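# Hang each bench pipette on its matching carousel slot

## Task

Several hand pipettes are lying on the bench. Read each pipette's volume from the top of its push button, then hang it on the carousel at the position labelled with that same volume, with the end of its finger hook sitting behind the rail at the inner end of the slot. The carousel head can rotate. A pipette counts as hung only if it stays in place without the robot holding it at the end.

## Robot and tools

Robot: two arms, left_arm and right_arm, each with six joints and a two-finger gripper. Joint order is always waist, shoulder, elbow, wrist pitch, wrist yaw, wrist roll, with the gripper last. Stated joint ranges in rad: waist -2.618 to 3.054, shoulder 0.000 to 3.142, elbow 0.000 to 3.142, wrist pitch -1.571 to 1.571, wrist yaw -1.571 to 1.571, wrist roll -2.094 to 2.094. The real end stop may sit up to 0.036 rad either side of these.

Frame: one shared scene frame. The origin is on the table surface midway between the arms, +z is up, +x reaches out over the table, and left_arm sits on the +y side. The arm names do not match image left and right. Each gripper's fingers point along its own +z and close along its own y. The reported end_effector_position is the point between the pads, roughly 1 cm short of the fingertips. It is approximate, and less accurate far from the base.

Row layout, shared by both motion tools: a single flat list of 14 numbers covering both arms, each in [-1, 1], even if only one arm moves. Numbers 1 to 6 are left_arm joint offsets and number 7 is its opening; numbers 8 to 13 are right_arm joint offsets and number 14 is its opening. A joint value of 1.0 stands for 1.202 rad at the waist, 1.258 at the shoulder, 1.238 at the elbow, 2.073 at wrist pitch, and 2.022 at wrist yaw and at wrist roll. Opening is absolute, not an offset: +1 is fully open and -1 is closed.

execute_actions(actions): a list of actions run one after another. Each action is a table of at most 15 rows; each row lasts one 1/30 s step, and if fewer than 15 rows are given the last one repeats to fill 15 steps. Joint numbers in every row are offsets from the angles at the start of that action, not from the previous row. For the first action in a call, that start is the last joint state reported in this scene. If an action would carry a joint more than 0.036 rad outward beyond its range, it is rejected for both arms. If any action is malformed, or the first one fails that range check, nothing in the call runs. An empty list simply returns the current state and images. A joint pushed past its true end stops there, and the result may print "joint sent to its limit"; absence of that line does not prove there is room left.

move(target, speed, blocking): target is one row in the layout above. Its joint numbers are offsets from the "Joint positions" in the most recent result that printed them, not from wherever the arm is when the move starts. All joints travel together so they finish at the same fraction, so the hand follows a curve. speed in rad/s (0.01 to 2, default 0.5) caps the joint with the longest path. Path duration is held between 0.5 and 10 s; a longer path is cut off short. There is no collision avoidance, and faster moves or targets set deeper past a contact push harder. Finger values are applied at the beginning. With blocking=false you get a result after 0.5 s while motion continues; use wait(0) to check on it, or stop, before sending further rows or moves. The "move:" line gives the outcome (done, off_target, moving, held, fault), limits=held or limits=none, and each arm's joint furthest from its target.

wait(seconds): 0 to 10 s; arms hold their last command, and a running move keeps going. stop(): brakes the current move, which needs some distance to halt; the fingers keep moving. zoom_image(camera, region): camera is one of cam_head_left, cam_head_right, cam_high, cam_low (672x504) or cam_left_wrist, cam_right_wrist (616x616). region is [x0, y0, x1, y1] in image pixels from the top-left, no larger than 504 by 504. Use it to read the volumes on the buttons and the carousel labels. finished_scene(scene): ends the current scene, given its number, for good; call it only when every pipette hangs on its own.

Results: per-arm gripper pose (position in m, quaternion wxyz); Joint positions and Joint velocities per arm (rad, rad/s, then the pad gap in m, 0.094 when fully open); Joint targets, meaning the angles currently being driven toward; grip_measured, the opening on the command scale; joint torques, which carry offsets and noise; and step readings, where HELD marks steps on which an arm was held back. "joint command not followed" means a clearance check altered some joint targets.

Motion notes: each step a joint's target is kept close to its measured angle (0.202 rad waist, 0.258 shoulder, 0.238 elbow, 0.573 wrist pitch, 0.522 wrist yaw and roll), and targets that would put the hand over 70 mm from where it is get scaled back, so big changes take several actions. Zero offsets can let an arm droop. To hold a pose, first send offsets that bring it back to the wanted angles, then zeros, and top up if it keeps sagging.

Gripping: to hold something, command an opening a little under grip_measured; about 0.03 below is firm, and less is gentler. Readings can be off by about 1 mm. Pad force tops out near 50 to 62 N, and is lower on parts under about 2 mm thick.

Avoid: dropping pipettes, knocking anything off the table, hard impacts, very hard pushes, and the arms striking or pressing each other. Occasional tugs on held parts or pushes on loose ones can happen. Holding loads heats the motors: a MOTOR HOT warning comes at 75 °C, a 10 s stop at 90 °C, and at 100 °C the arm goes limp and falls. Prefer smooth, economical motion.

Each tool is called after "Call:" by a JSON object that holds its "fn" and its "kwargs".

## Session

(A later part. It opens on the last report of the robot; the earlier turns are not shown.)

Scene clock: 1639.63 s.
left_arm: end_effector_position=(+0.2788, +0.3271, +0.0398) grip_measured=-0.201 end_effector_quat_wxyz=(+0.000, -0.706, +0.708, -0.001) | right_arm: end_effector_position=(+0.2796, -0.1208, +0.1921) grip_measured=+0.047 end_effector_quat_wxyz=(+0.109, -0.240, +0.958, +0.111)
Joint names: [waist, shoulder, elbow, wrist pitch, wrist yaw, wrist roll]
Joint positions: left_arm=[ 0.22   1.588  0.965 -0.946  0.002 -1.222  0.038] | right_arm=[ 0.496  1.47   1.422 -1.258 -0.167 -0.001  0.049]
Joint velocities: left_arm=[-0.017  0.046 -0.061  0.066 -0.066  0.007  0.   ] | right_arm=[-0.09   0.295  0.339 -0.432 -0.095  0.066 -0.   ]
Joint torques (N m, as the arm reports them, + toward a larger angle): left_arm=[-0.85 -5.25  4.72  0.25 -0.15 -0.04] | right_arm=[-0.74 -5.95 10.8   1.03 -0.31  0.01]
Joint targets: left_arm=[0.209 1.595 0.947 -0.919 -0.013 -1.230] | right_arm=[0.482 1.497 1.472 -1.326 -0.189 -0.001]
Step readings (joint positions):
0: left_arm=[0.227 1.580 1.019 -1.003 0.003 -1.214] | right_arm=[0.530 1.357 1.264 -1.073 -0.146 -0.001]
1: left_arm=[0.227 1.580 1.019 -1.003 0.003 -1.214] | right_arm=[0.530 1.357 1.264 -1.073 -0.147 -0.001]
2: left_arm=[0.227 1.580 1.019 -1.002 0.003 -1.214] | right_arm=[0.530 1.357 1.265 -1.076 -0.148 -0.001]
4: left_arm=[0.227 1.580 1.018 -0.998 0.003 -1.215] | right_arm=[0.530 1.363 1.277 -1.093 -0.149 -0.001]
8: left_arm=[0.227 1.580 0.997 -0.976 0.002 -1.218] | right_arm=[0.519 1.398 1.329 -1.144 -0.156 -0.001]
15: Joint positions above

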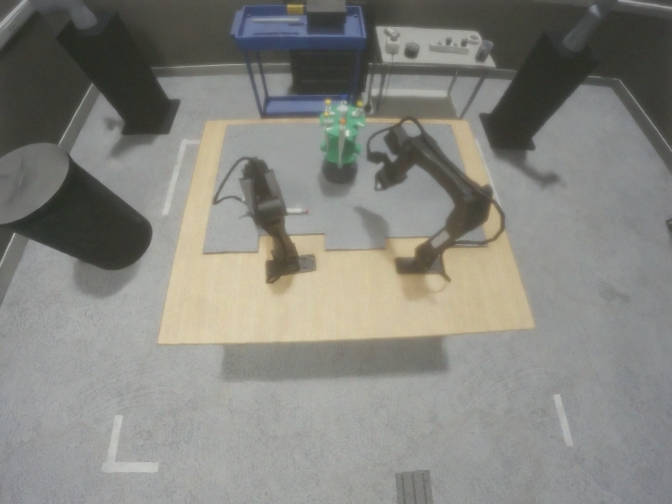

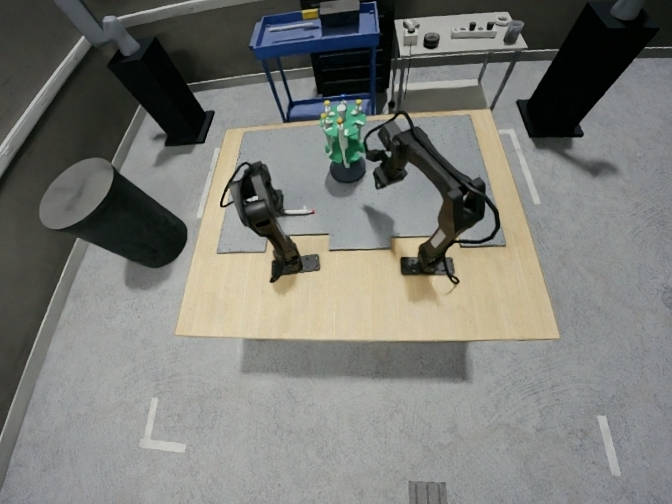

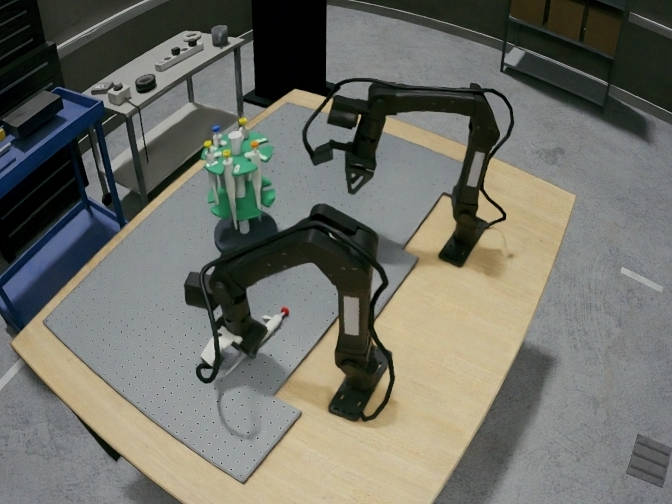

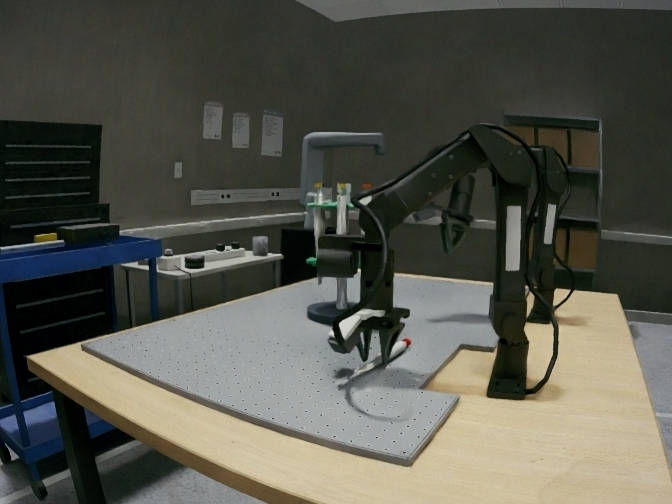

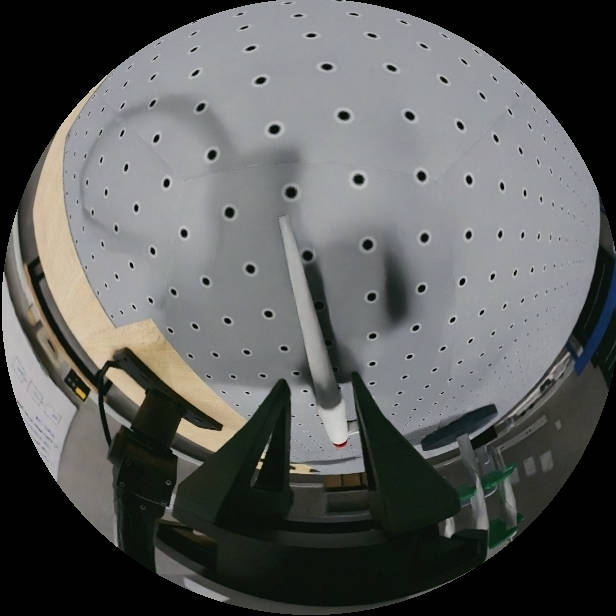

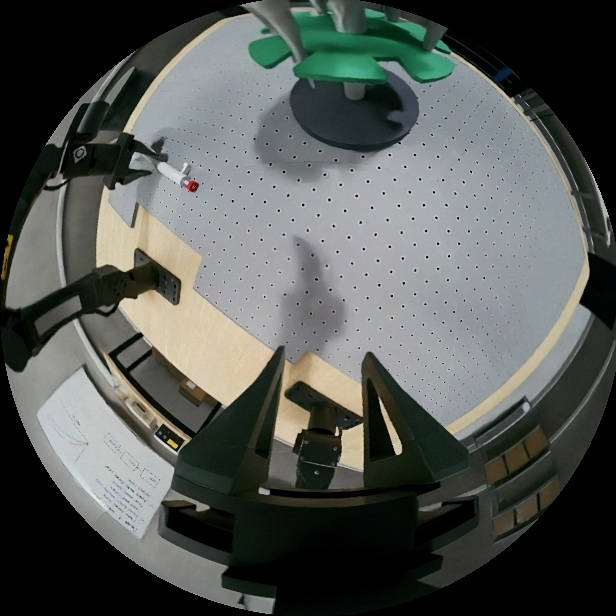

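Call:
{"fn": "execute_actions", "kwargs": {"actions": []}}

Call:
{"fn": "zoom_image", "kwargs": {"camera": "cam_low", "region": [300, 290, 440, 410]}}

Scene clock: 1642.97 s.
left_arm: end_effector_position=(+0.2801, +0.3275, +0.0379) grip_measured=-0.201 end_effector_quat_wxyz=(+0.002, -0.707, +0.707, -0.002) | right_arm: end_effector_position=(+0.2712, -0.1253, +0.1907) grip_measured=+0.047 end_effector_quat_wxyz=(+0.082, -0.237, +0.962, +0.107)
Joint names: [waist, shoulder, elbow, wrist pitch, wrist yaw, wrist roll]
Joint positions: left_arm=[ 0.219  1.592  0.96  -0.933  0.002 -1.223  0.038] | right_arm=[ 0.491  1.485  1.442 -1.319 -0.173 -0.001  0.049]
Joint velocities: left_arm=[ 0.007  0.002 -0.007  0.007  0.022 -0.037 -0.001] | right_arm=[-0.007  0.007 -0.027 -0.007  0.022  0.066 -0.   ]
Joint torques (N m, as the arm reports them, + toward a larger angle): left_arm=[-0.86 -5.26  4.73  0.24 -0.15 -0.06] | right_arm=[-0.68 -5.97 10.73  0.84 -0.32  0.03]
Joint targets: left_arm=[0.209 1.595 0.947 -0.919 -0.013 -1.230] | right_arm=[0.482 1.497 1.473 -1.326 -0.189 -0.001]

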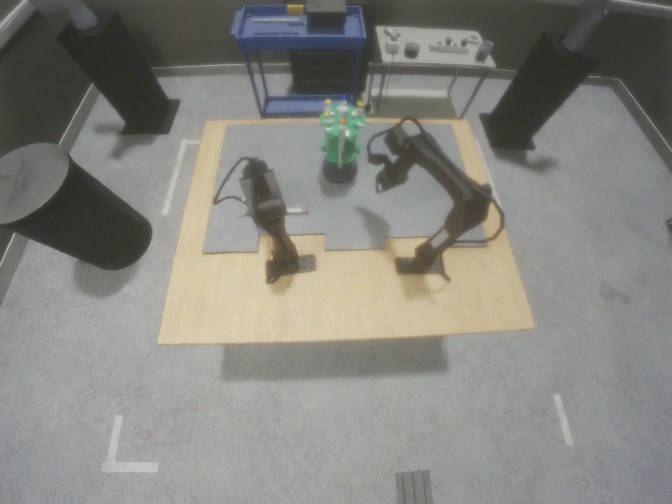

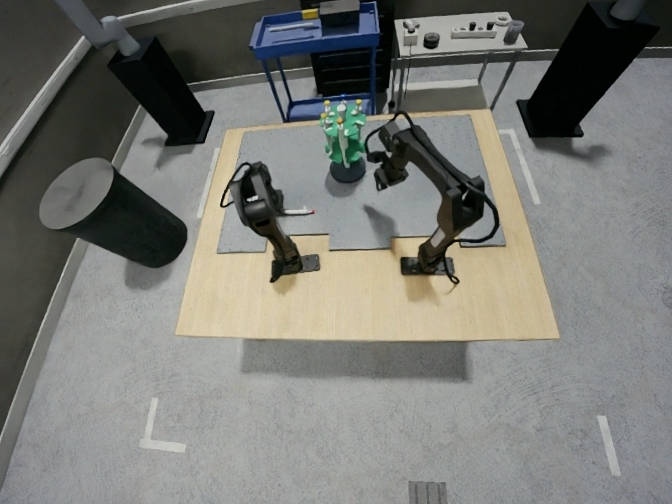

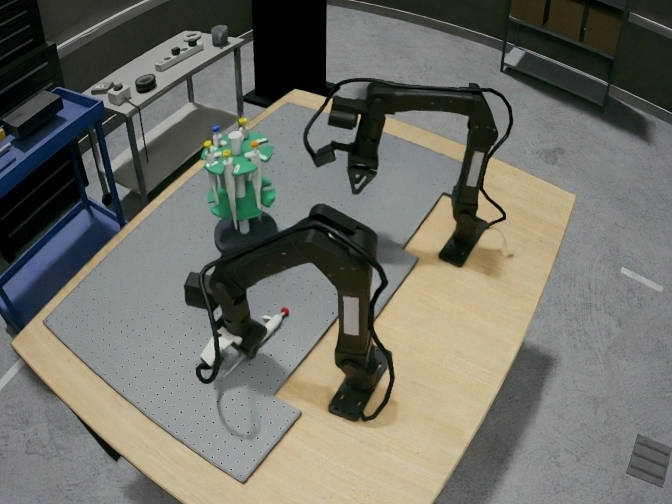

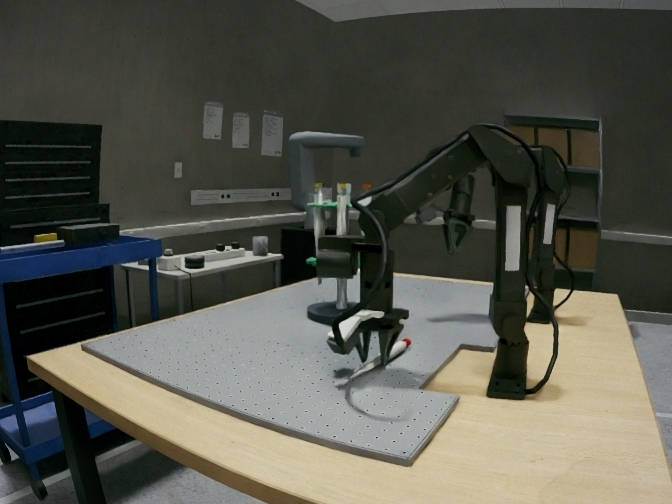

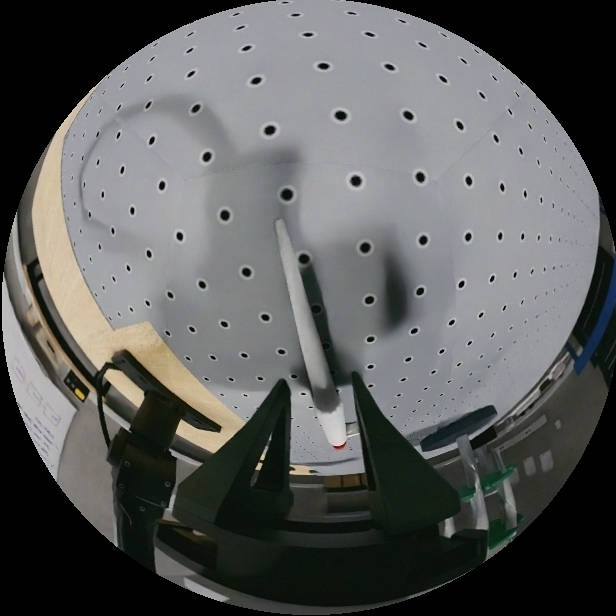

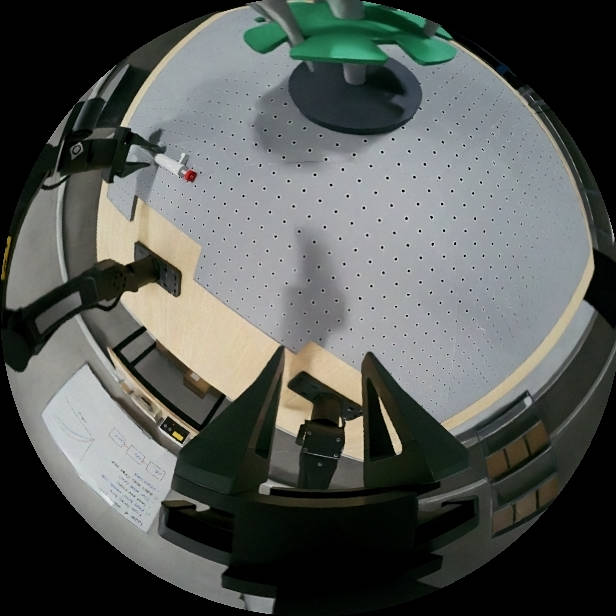

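Region (300, 290, 440, 410) of cam_low's 672x504 image, scaled by 3.600, with more detail than that image has; it fills the top 432 rows of this view, and the rest is white.

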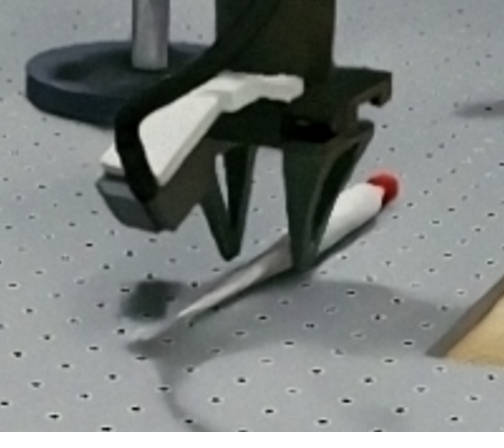

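Call:
{"fn": "execute_actions", "kwargs": {"actions": [[[-0.008,0.003,-0.012,0.009,-0.0074,-0.0035,-0.22, -0.008,0.011,0.027,-0.008,-0.008,0,0.05],[-0.008,0.004,-0.014,0.011,-0.0074,-0.0035,-0.25, -0.009,0.015,0.032,-0.015,-0.009,0,0.05],[-0.008,0.005,-0.016,0.013,-0.0074,-0.0035,-0.28, -0.011,0.022,0.041,-0.024,-0.010,0,0.05],[-0.008,0.006,-0.018,0.015,-0.0074,-0.0035,-0.31, -0.014,0.030,0.051,-0.034,-0.011,0,0.05],[-0.008,0.007,-0.020,0.017,-0.0074,-0.0035,-0.34, -0.017,0.040,0.064,-0.045,-0.012,0,0.05],[-0.008,0.008,-0.021,0.018,-0.0074,-0.0035,-0.37, -0.020,0.052,0.078,-0.056,-0.014,0,0.05],[-0.008,0.009,-0.022,0.019,-0.0074,-0.0035,-0.40, -0.023,0.063,0.093,-0.067,-0.015,0,0.05],[-0.008,0.0098,-0.023,0.019,-0.0074,-0.0035,-0.43, -0.027,0.075,0.108,-0.079,-0.016,0,0.05],[-0.008,0.0098,-0.0234,0.019,-0.0074,-0.0035,-0.46, -0.031,0.087,0.123,-0.090,-0.018,0,0.05],[-0.008,0.0098,-0.0234,0.019,-0.0074,-0.0035,-0.49, -0.034,0.098,0.137,-0.099,-0.019,0,0.05],[-0.008,0.0098,-0.0234,0.019,-0.0074,-0.0035,-0.52, -0.037,0.108,0.150,-0.108,-0.020,0,0.05],[-0.008,0.0098,-0.0234,0.019,-0.0074,-0.0035,-0.55, -0.039,0.117,0.160,-0.114,-0.020,0,0.05],[-0.008,0.0098,-0.0234,0.019,-0.0074,-0.0035,-0.57, -0.041,0.123,0.169,-0.118,-0.021,0,0.05],[-0.008,0.0098,-0.0234,0.019,-0.0074,-0.0035,-0.59, -0.043,0.127,0.174,-0.120,-0.021,0,0.05],[-0.008,0.0098,-0.0234,0.019,-0.0074,-0.0035,-0.60, -0.043,0.129,0.176,-0.120,-0.021,0,0.05]]]}}

Call:
{"fn": "execute_actions", "kwargs": {"actions": []}}

Scene clock: 1667.73 s.
left_arm: end_effector_position=(+0.2801, +0.3274, +0.0325) grip_measured=-0.593 end_effector_quat_wxyz=(+0.003, -0.707, +0.707, -0.003) | right_arm: end_effector_position=(+0.2735, -0.1334, +0.1955) grip_measured=+0.047 end_effector_quat_wxyz=(+0.004, -0.211, +0.972, +0.100)
Joint names: [waist, shoulder, elbow, wrist pitch, wrist yaw, wrist roll]
Joint positions: left_arm=[ 0.219  1.6    0.946 -0.909  0.002 -1.223  0.019] | right_arm=[ 0.45   1.628  1.62  -1.512 -0.194 -0.001  0.049]
Joint velocities: left_arm=[-0.007  0.007 -0.002  0.007  0.022  0.007 -0.012] | right_arm=[-0.042  0.212  0.183 -0.286  0.022 -0.007  0.001]
Joint torques (N m, as the arm reports them, + toward a larger angle): left_arm=[-0.81 -5.29  4.76  0.26 -0.15 -0.06] | right_arm=[-0.6  -7.51 10.27  0.38 -0.34  0.  ]
Joint targets: left_arm=[0.210 1.604 0.932 -0.893 -0.013 -1.230] | right_arm=[0.439 1.647 1.660 -1.568 -0.215 -0.001]
Step readings (joint positions):
0: left_arm=[0.219 1.592 0.960 -0.933 0.002 -1.223] | right_arm=[0.491 1.485 1.442 -1.319 -0.173 -0.001]
1: left_arm=[0.219 1.592 0.960 -0.932 0.002 -1.223] | right_arm=[0.491 1.485 1.442 -1.320 -0.173 -0.001]
2: left_arm=[0.219 1.592 0.960 -0.931 0.002 -1.223] | right_arm=[0.491 1.485 1.443 -1.323 -0.173 -0.001]
4: left_arm=[0.219 1.592 0.960 -0.927 0.002 -1.223] | right_arm=[0.490 1.492 1.456 -1.343 -0.175 -0.001]
8: left_arm=[0.219 1.592 0.959 -0.914 0.002 -1.223] | right_arm=[0.477 1.536 1.518 -1.403 -0.183 -0.001]
15: Joint positions above

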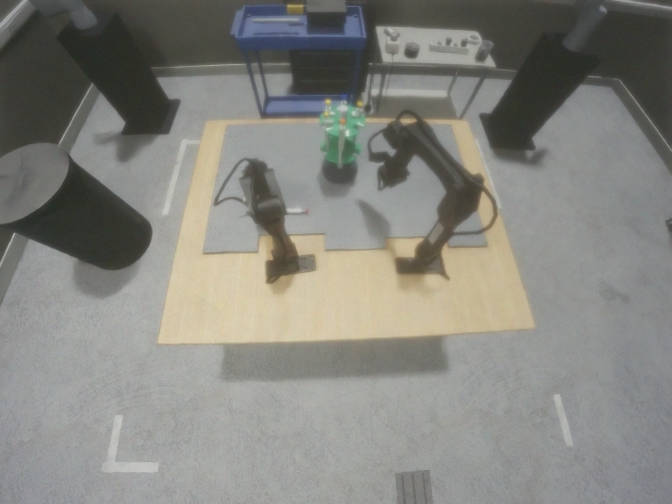

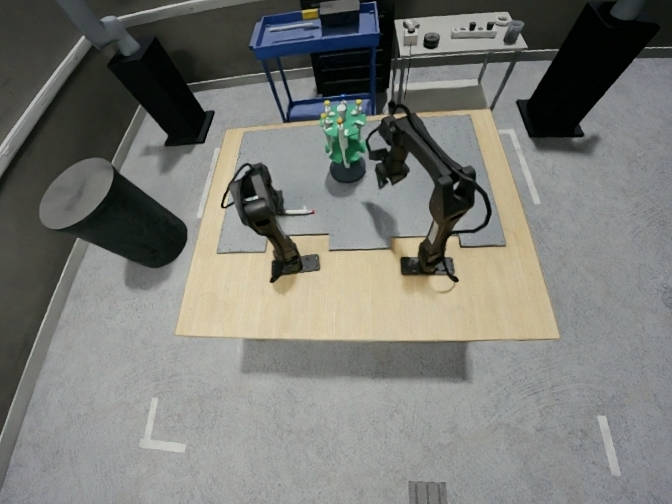

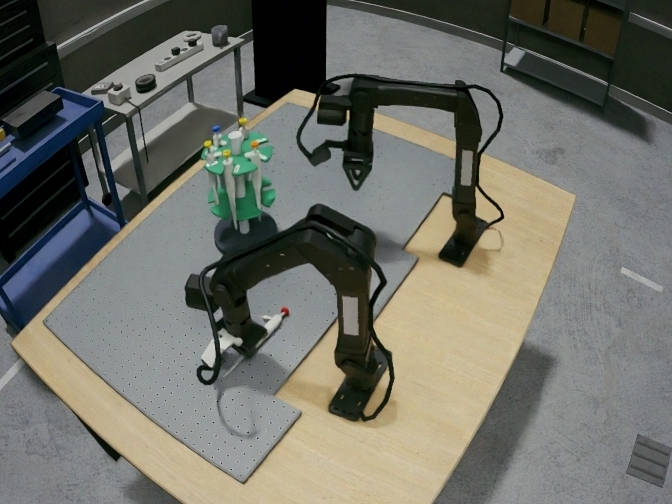

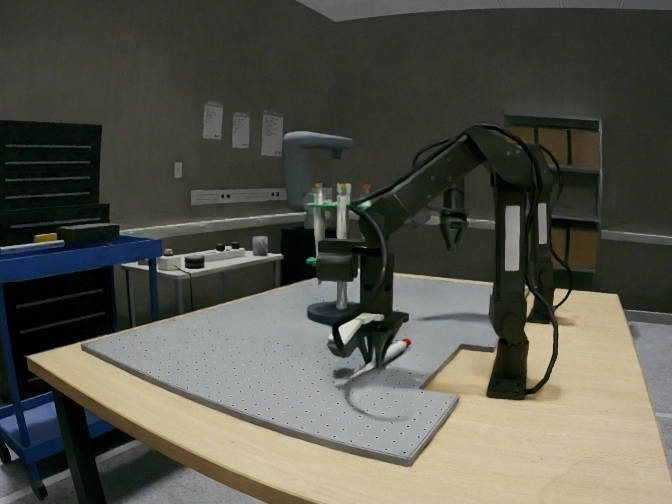

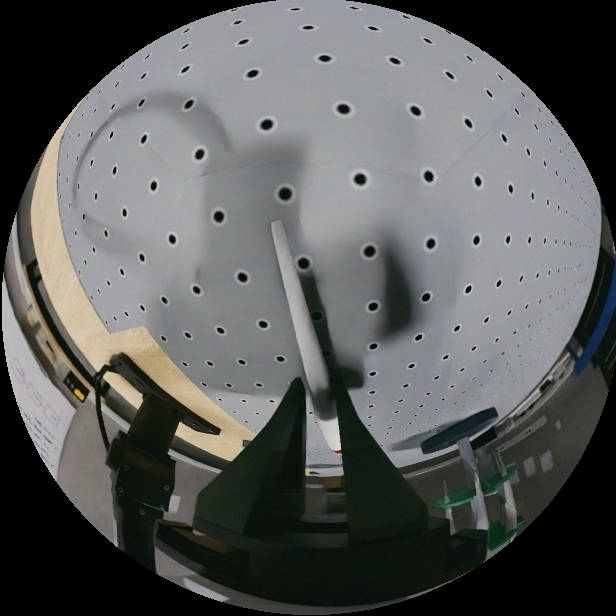

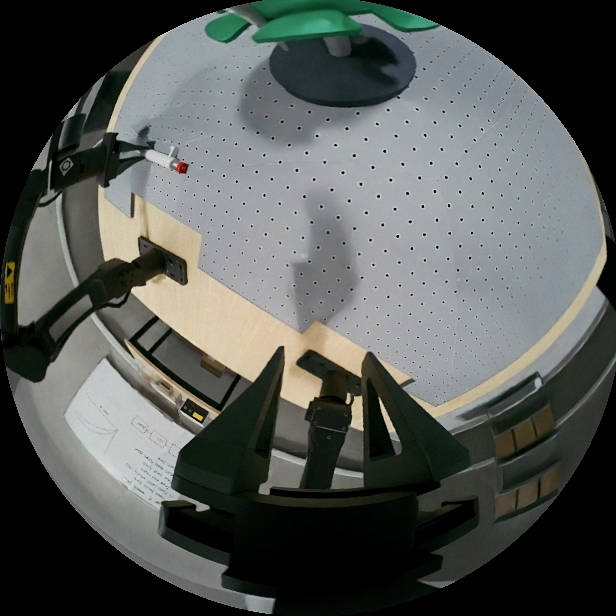

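Scene clock: 1667.73 s.
left_arm: end_effector_position=(+0.2801, +0.3274, +0.0325) grip_measured=-0.593 end_effector_quat_wxyz=(+0.003, -0.707, +0.707, -0.003) | right_arm: end_effector_position=(+0.2735, -0.1334, +0.1955) grip_measured=+0.047 end_effector_quat_wxyz=(+0.004, -0.211, +0.972, +0.100)
Joint names: [waist, shoulder, elbow, wrist pitch, wrist yaw, wrist roll]
Joint positions: left_arm=[ 0.219  1.6    0.946 -0.909  0.002 -1.223  0.019] | right_arm=[ 0.45   1.628  1.62  -1.512 -0.194 -0.001  0.049]
Joint velocities: left_arm=[-0.007  0.007 -0.002  0.007  0.022  0.007 -0.012] | right_arm=[-0.042  0.212  0.183 -0.286  0.022 -0.007  0.001]
Joint torques (N m, as the arm reports them, + toward a larger angle): left_arm=[-0.81 -5.29  4.76  0.26 -0.15 -0.06] | right_arm=[-0.6  -7.51 10.27  0.38 -0.34  0.  ]
Joint targets: left_arm=[0.210 1.604 0.932 -0.893 -0.013 -1.230] | right_arm=[0.439 1.647 1.660 -1.568 -0.215 -0.001]

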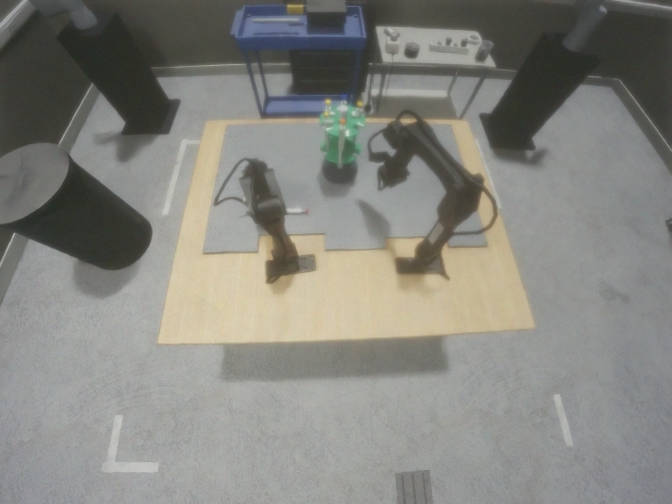

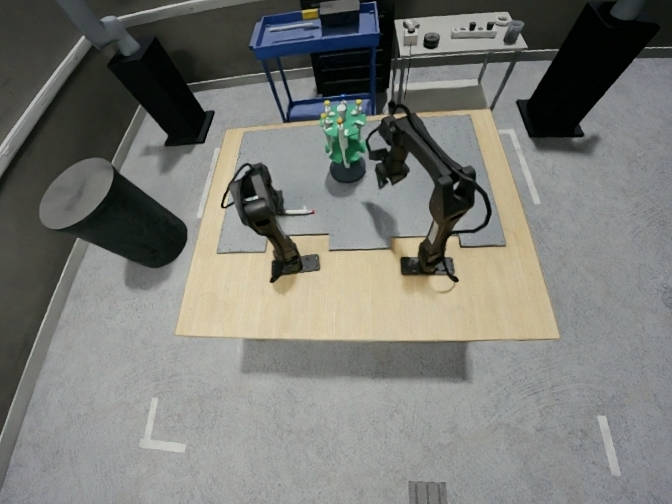

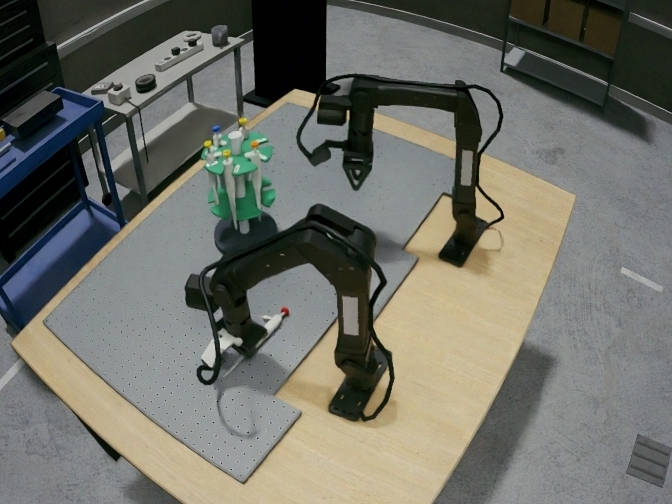

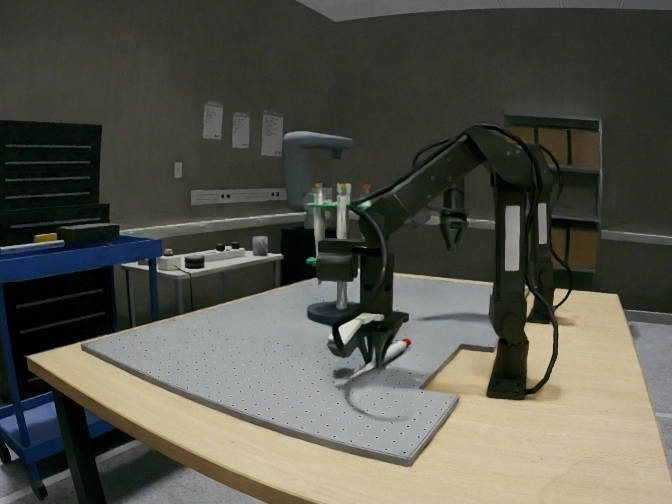

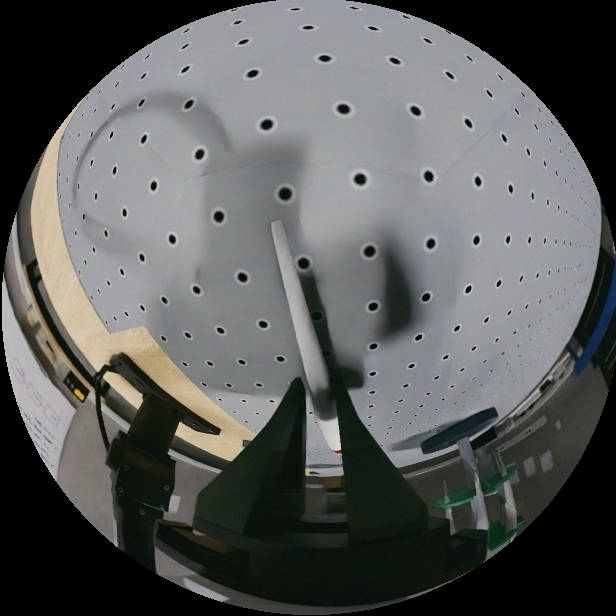

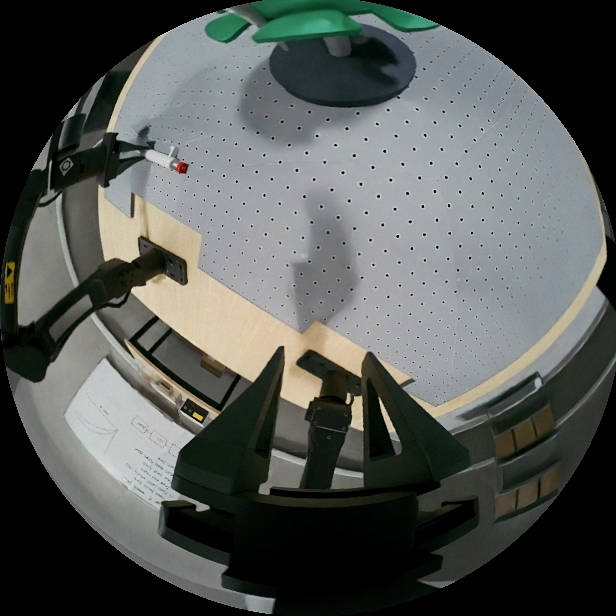

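Call:
{"fn": "execute_actions", "kwargs": {"actions": [[[-0.0075,0.004,-0.013,0.009,-0.0074,-0.0035,-0.60, -0.009,0.015,0.032,-0.027,-0.0104,0,0.05],[-0.0075,0.005,-0.015,0.010,-0.0074,-0.0035,-0.60, -0.009,0.015,0.032,-0.027,-0.0104,0,0.05],[-0.0075,0.0056,-0.016,0.0116,-0.0074,-0.0035,-0.61, -0.009,0.015,0.032,-0.027,-0.0104,0,0.05],[-0.0075,0.0056,-0.016,0.0116,-0.0074,-0.0035,-0.62, -0.009,0.015,0.032,-0.027,-0.0104,0,0.05],[-0.0075,0.0056,-0.016,0.0116,-0.0074,-0.0035,-0.64, -0.009,0.015,0.032,-0.027,-0.0104,0,0.05],[-0.0075,0.0056,-0.016,0.0116,-0.0074,-0.0035,-0.66, -0.009,0.015,0.032,-0.027,-0.0104,0,0.05],[-0.0075,0.0056,-0.016,0.0116,-0.0074,-0.0035,-0.68, -0.009,0.015,0.032,-0.027,-0.0104,0,0.05],[-0.0075,0.0056,-0.016,0.0116,-0.0074,-0.0035,-0.70, -0.009,0.015,0.032,-0.027,-0.0104,0,0.05],[-0.0075,0.0056,-0.016,0.0116,-0.0074,-0.0035,-0.72, -0.009,0.015,0.032,-0.027,-0.0104,0,0.05],[-0.0075,0.0056,-0.016,0.0116,-0.0074,-0.0035,-0.74, -0.009,0.015,0.032,-0.027,-0.0104,0,0.05],[-0.0075,0.0056,-0.016,0.0116,-0.0074,-0.0035,-0.76, -0.009,0.015,0.032,-0.027,-0.0104,0,0.05],[-0.0075,0.0056,-0.016,0.0116,-0.0074,-0.0035,-0.775, -0.009,0.015,0.032,-0.027,-0.0104,0,0.05],[-0.0075,0.0056,-0.016,0.0116,-0.0074,-0.0035,-0.79, -0.009,0.015,0.032,-0.027,-0.0104,0,0.05],[-0.0075,0.0056,-0.016,0.0116,-0.0074,-0.0035,-0.80, -0.009,0.015,0.032,-0.027,-0.0104,0,0.05]]]}}

Scene clock: 1682.53 s.
left_arm: end_effector_position=(+0.2821, +0.3282, +0.0324) grip_measured=-0.754 end_effector_quat_wxyz=(+0.006, -0.707, +0.707, -0.004) | right_arm: end_effector_position=(+0.2649, -0.1371, +0.1954) grip_measured=+0.047 end_effector_quat_wxyz=(-0.019, -0.208, +0.973, +0.097)
Joint names: [waist, shoulder, elbow, wrist pitch, wrist yaw, wrist roll]
Joint positions: left_arm=[ 0.219  1.6    0.946 -0.901  0.002 -1.223  0.012] | right_arm=[ 0.448  1.637  1.63  -1.561 -0.199 -0.001  0.049]
Joint velocities: left_arm=[-0.002 -0.007 -0.007 -0.007 -0.066  0.022  0.   ] | right_arm=[ 0.002  0.002 -0.012 -0.022 -0.037  0.081  0.001]
Joint torques (N m, as the arm reports them, + toward a larger angle): left_arm=[-0.76 -5.01  4.22  0.28 -0.15 -0.06] | right_arm=[-0.67 -7.33 10.23  0.37 -0.36  0.02]
Joint targets: left_arm=[0.210 1.607 0.926 -0.885 -0.013 -1.230] | right_arm=[0.439 1.647 1.660 -1.568 -0.215 -0.001]
Step readings (joint positions):
0: left_arm=[0.219 1.600 0.946 -0.907 0.002 -1.223] | right_arm=[0.448 1.637 1.630 -1.561 -0.199 -0.001]
1: left_arm=[0.219 1.600 0.946 -0.907 0.002 -1.223] | right_arm=[0.448 1.637 1.630 -1.561 -0.199 -0.001]
2: left_arm=[0.219 1.600 0.946 -0.906 0.002 -1.223] | right_arm=[0.448 1.637 1.630 -1.561 -0.199 -0.001]
4: left_arm=[0.219 1.600 0.946 -0.904 0.002 -1.223] | right_arm=[0.448 1.637 1.630 -1.561 -0.199 -0.001]
8: left_arm=[0.219 1.600 0.946 -0.901 0.002 -1.223] | right_arm=[0.448 1.637 1.630 -1.561 -0.199 -0.001]
15: Joint positions above

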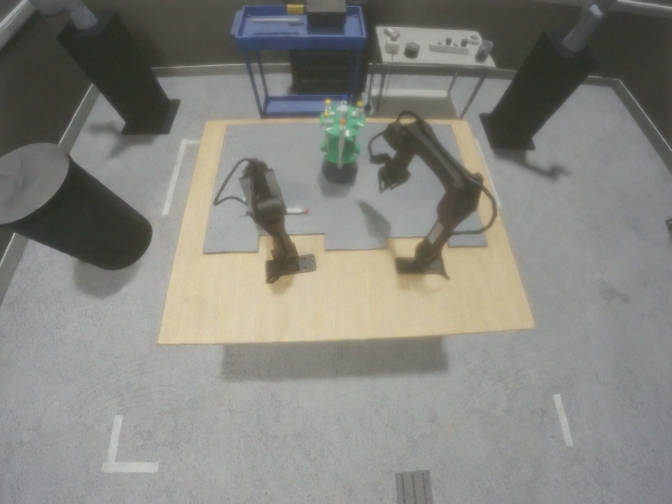

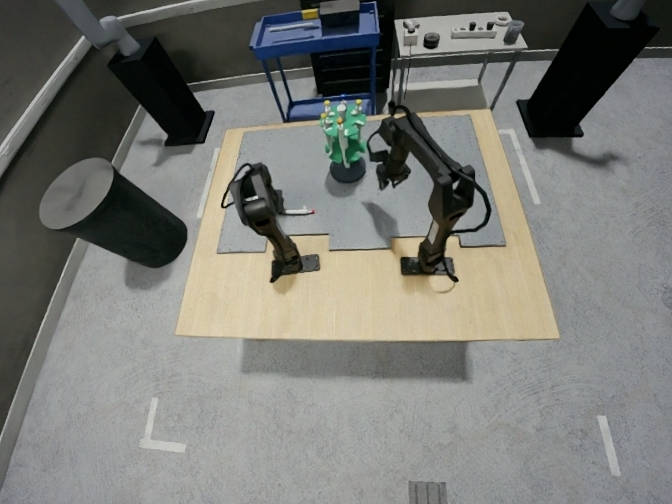

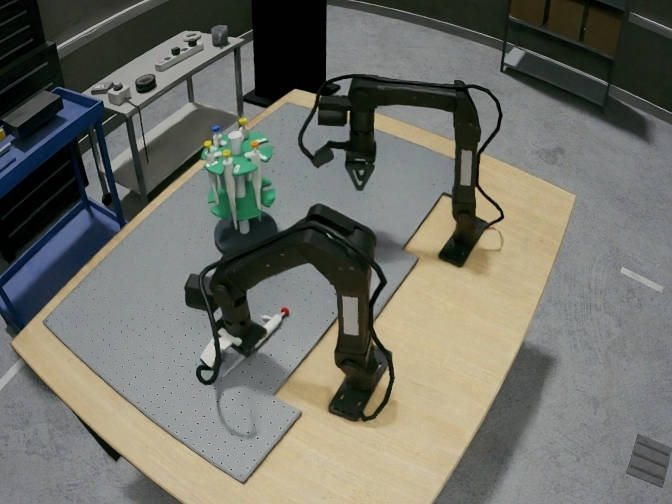

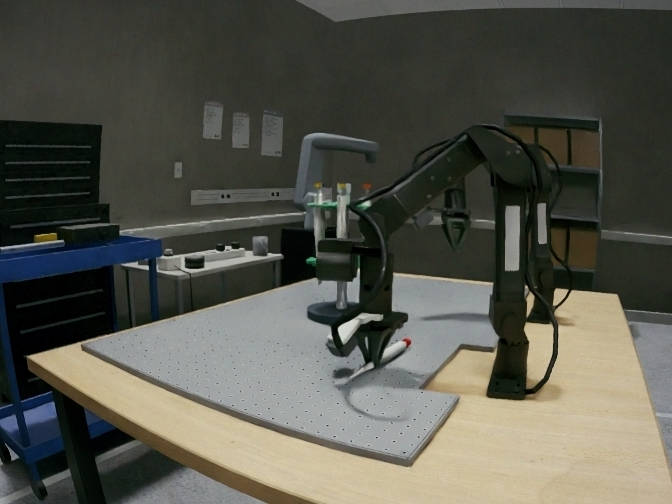

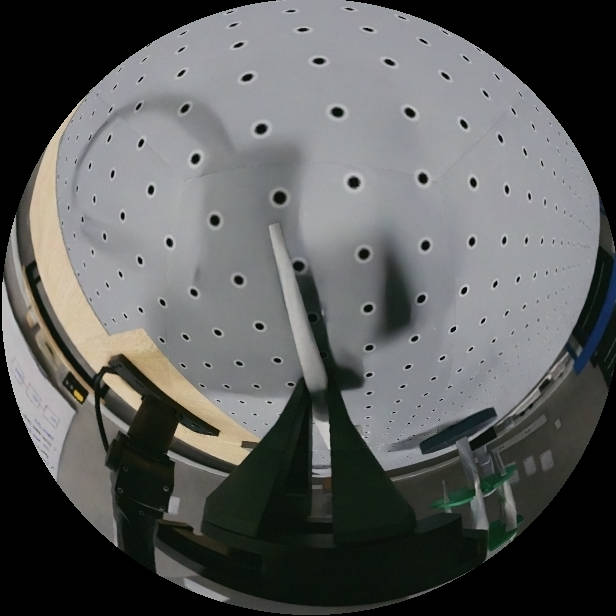

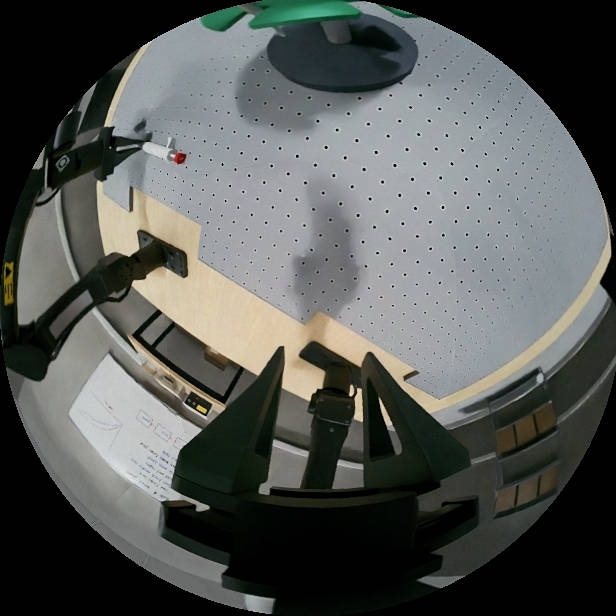

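Call:
{"fn": "execute_actions", "kwargs": {"actions": [[[0,-0.008,0.012,0.002,0,0,-0.80, -0.0075,0.008,0.024,-0.0034,-0.008,0,0.05],[0,-0.014,0.024,-0.002,0,0,-0.80, -0.0075,0.008,0.024,-0.0034,-0.008,0,0.05],[0,-0.018,0.032,-0.008,0,0,-0.80, -0.0075,0.008,0.024,-0.0034,-0.008,0,0.05],[0,-0.021,0.040,-0.015,0,0,-0.80, -0.0075,0.008,0.024,-0.0034,-0.008,0,0.05],[0,-0.024,0.049,-0.023,0,0,-0.80, -0.0075,0.008,0.024,-0.0034,-0.008,0,0.05],[0,-0.027,0.058,-0.031,0,0,-0.80, -0.0075,0.008,0.024,-0.0034,-0.008,0,0.05],[0,-0.030,0.068,-0.040,0,0.005,-0.80, -0.0075,0.008,0.024,-0.0034,-0.008,0,0.05],[0,-0.034,0.078,-0.049,0,0.012,-0.80, -0.0075,0.008,0.024,-0.0034,-0.008,0,0.05],[0,-0.038,0.088,-0.058,0,0.022,-0.80, -0.0075,0.008,0.024,-0.0034,-0.008,0,0.05],[0,-0.042,0.098,-0.066,0,0.035,-0.80, -0.0075,0.008,0.024,-0.0034,-0.008,0,0.05],[0,-0.045,0.108,-0.073,0,0.05,-0.80, -0.0075,0.008,0.024,-0.0034,-0.008,0,0.05],[0,-0.048,0.117,-0.079,0,0.067,-0.80, -0.0075,0.008,0.024,-0.0034,-0.008,0,0.05],[0,-0.051,0.125,-0.084,0,0.085,-0.80, -0.0075,0.008,0.024,-0.0034,-0.008,0,0.05],[0,-0.053,0.132,-0.088,0,0.103,-0.80, -0.0075,0.008,0.024,-0.0034,-0.008,0,0.05],[0,-0.055,0.137,-0.090,0,0.12,-0.80, -0.0075,0.008,0.024,-0.0034,-0.008,0,0.05]]]}}

Scene clock: 1724.10 s.
left_arm: end_effector_position=(+0.2914, +0.3315, +0.0690) grip_measured=-0.754 end_effector_quat_wxyz=(+0.018, -0.663, +0.749, -0.008) | right_arm: end_effector_position=(+0.2649, -0.1371, +0.1954) grip_measured=+0.047 end_effector_quat_wxyz=(-0.019, -0.208, +0.973, +0.097)
Joint names: [waist, shoulder, elbow, wrist pitch, wrist yaw, wrist roll]
Joint positions: left_arm=[ 0.219  1.566  1.064 -1.028  0.002 -1.102  0.012] | right_arm=[ 0.448  1.637  1.63  -1.561 -0.199 -0.001  0.049]
Joint velocities: left_arm=[-0.012 -0.164  0.286 -0.33   0.037  0.799 -0.   ] | right_arm=[ 0.012 -0.002 -0.012 -0.037  0.051  0.022 -0.001]
Joint torques (N m, as the arm reports them, + toward a larger angle): left_arm=[ 0.01 -7.57  8.6   0.02  0.01  0.03] | right_arm=[-0.71 -7.22 10.3   0.37 -0.34  0.02]
Joint targets: left_arm=[0.219 1.531 1.115 -1.087 0.002 -0.981] | right_arm=[0.439 1.647 1.660 -1.568 -0.215 -0.001]
Step readings (joint positions):
0: left_arm=[0.219 1.600 0.946 -0.901 0.002 -1.223] | right_arm=[0.448 1.637 1.630 -1.561 -0.199 -0.001]
1: left_arm=[0.219 1.600 0.946 -0.901 0.002 -1.223] | right_arm=[0.448 1.637 1.630 -1.561 -0.199 -0.001]
2: left_arm=[0.219 1.600 0.946 -0.901 0.002 -1.223] | right_arm=[0.448 1.637 1.630 -1.561 -0.199 -0.001]
4: left_arm=[0.219 1.600 0.946 -0.903 0.002 -1.223] | right_arm=[0.448 1.637 1.630 -1.561 -0.199 -0.001]
8: left_arm=[0.219 1.600 0.978 -0.942 0.002 -1.220] | right_arm=[0.448 1.637 1.630 -1.561 -0.199 -0.001]
15: Joint positions above

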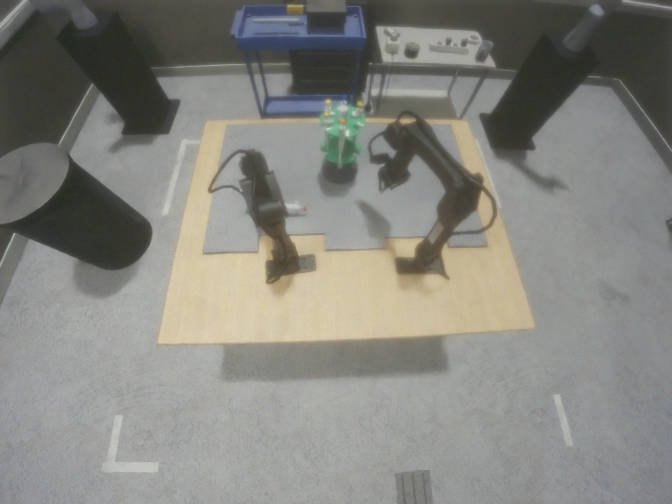

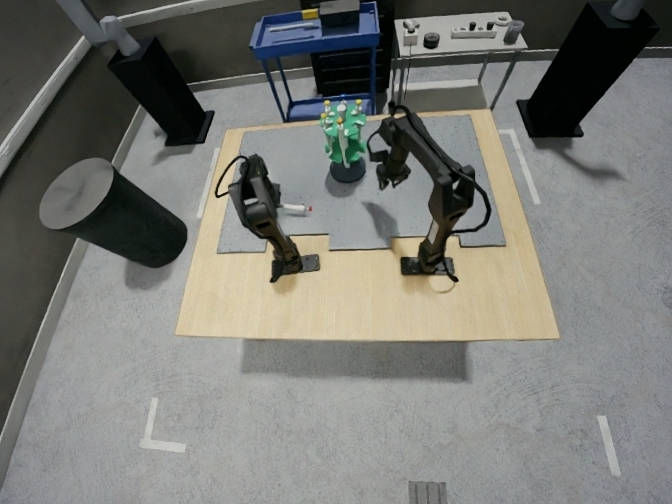

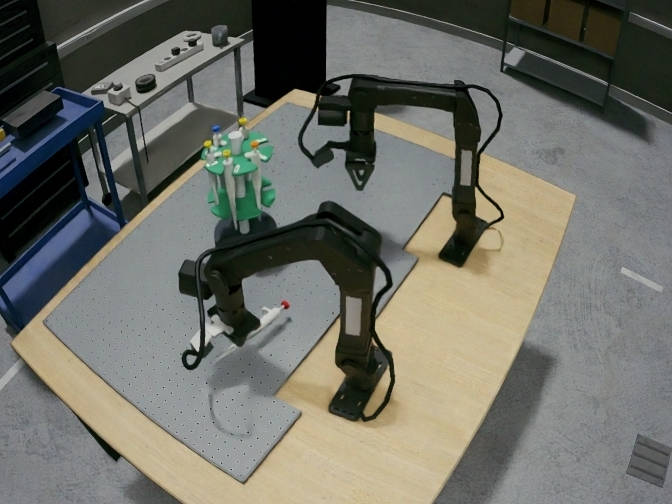

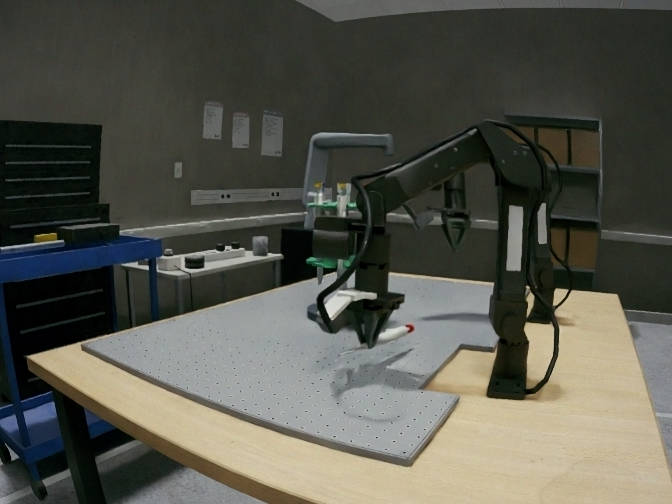

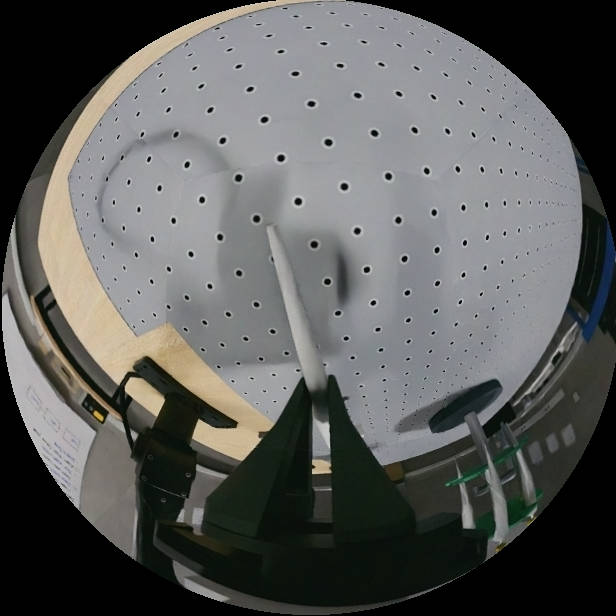

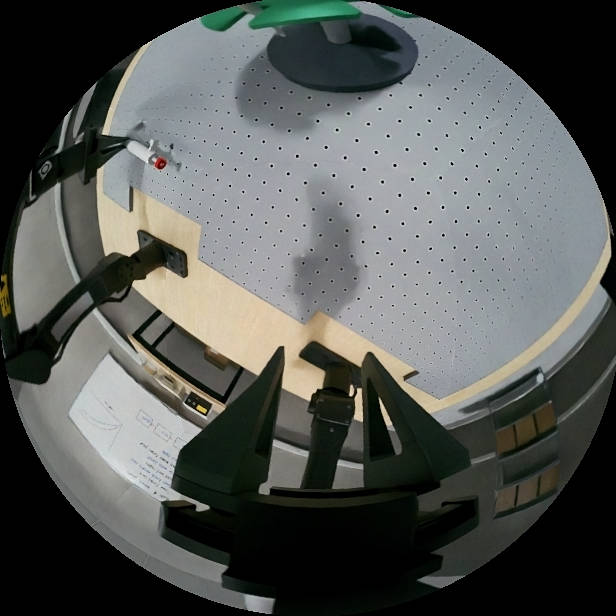

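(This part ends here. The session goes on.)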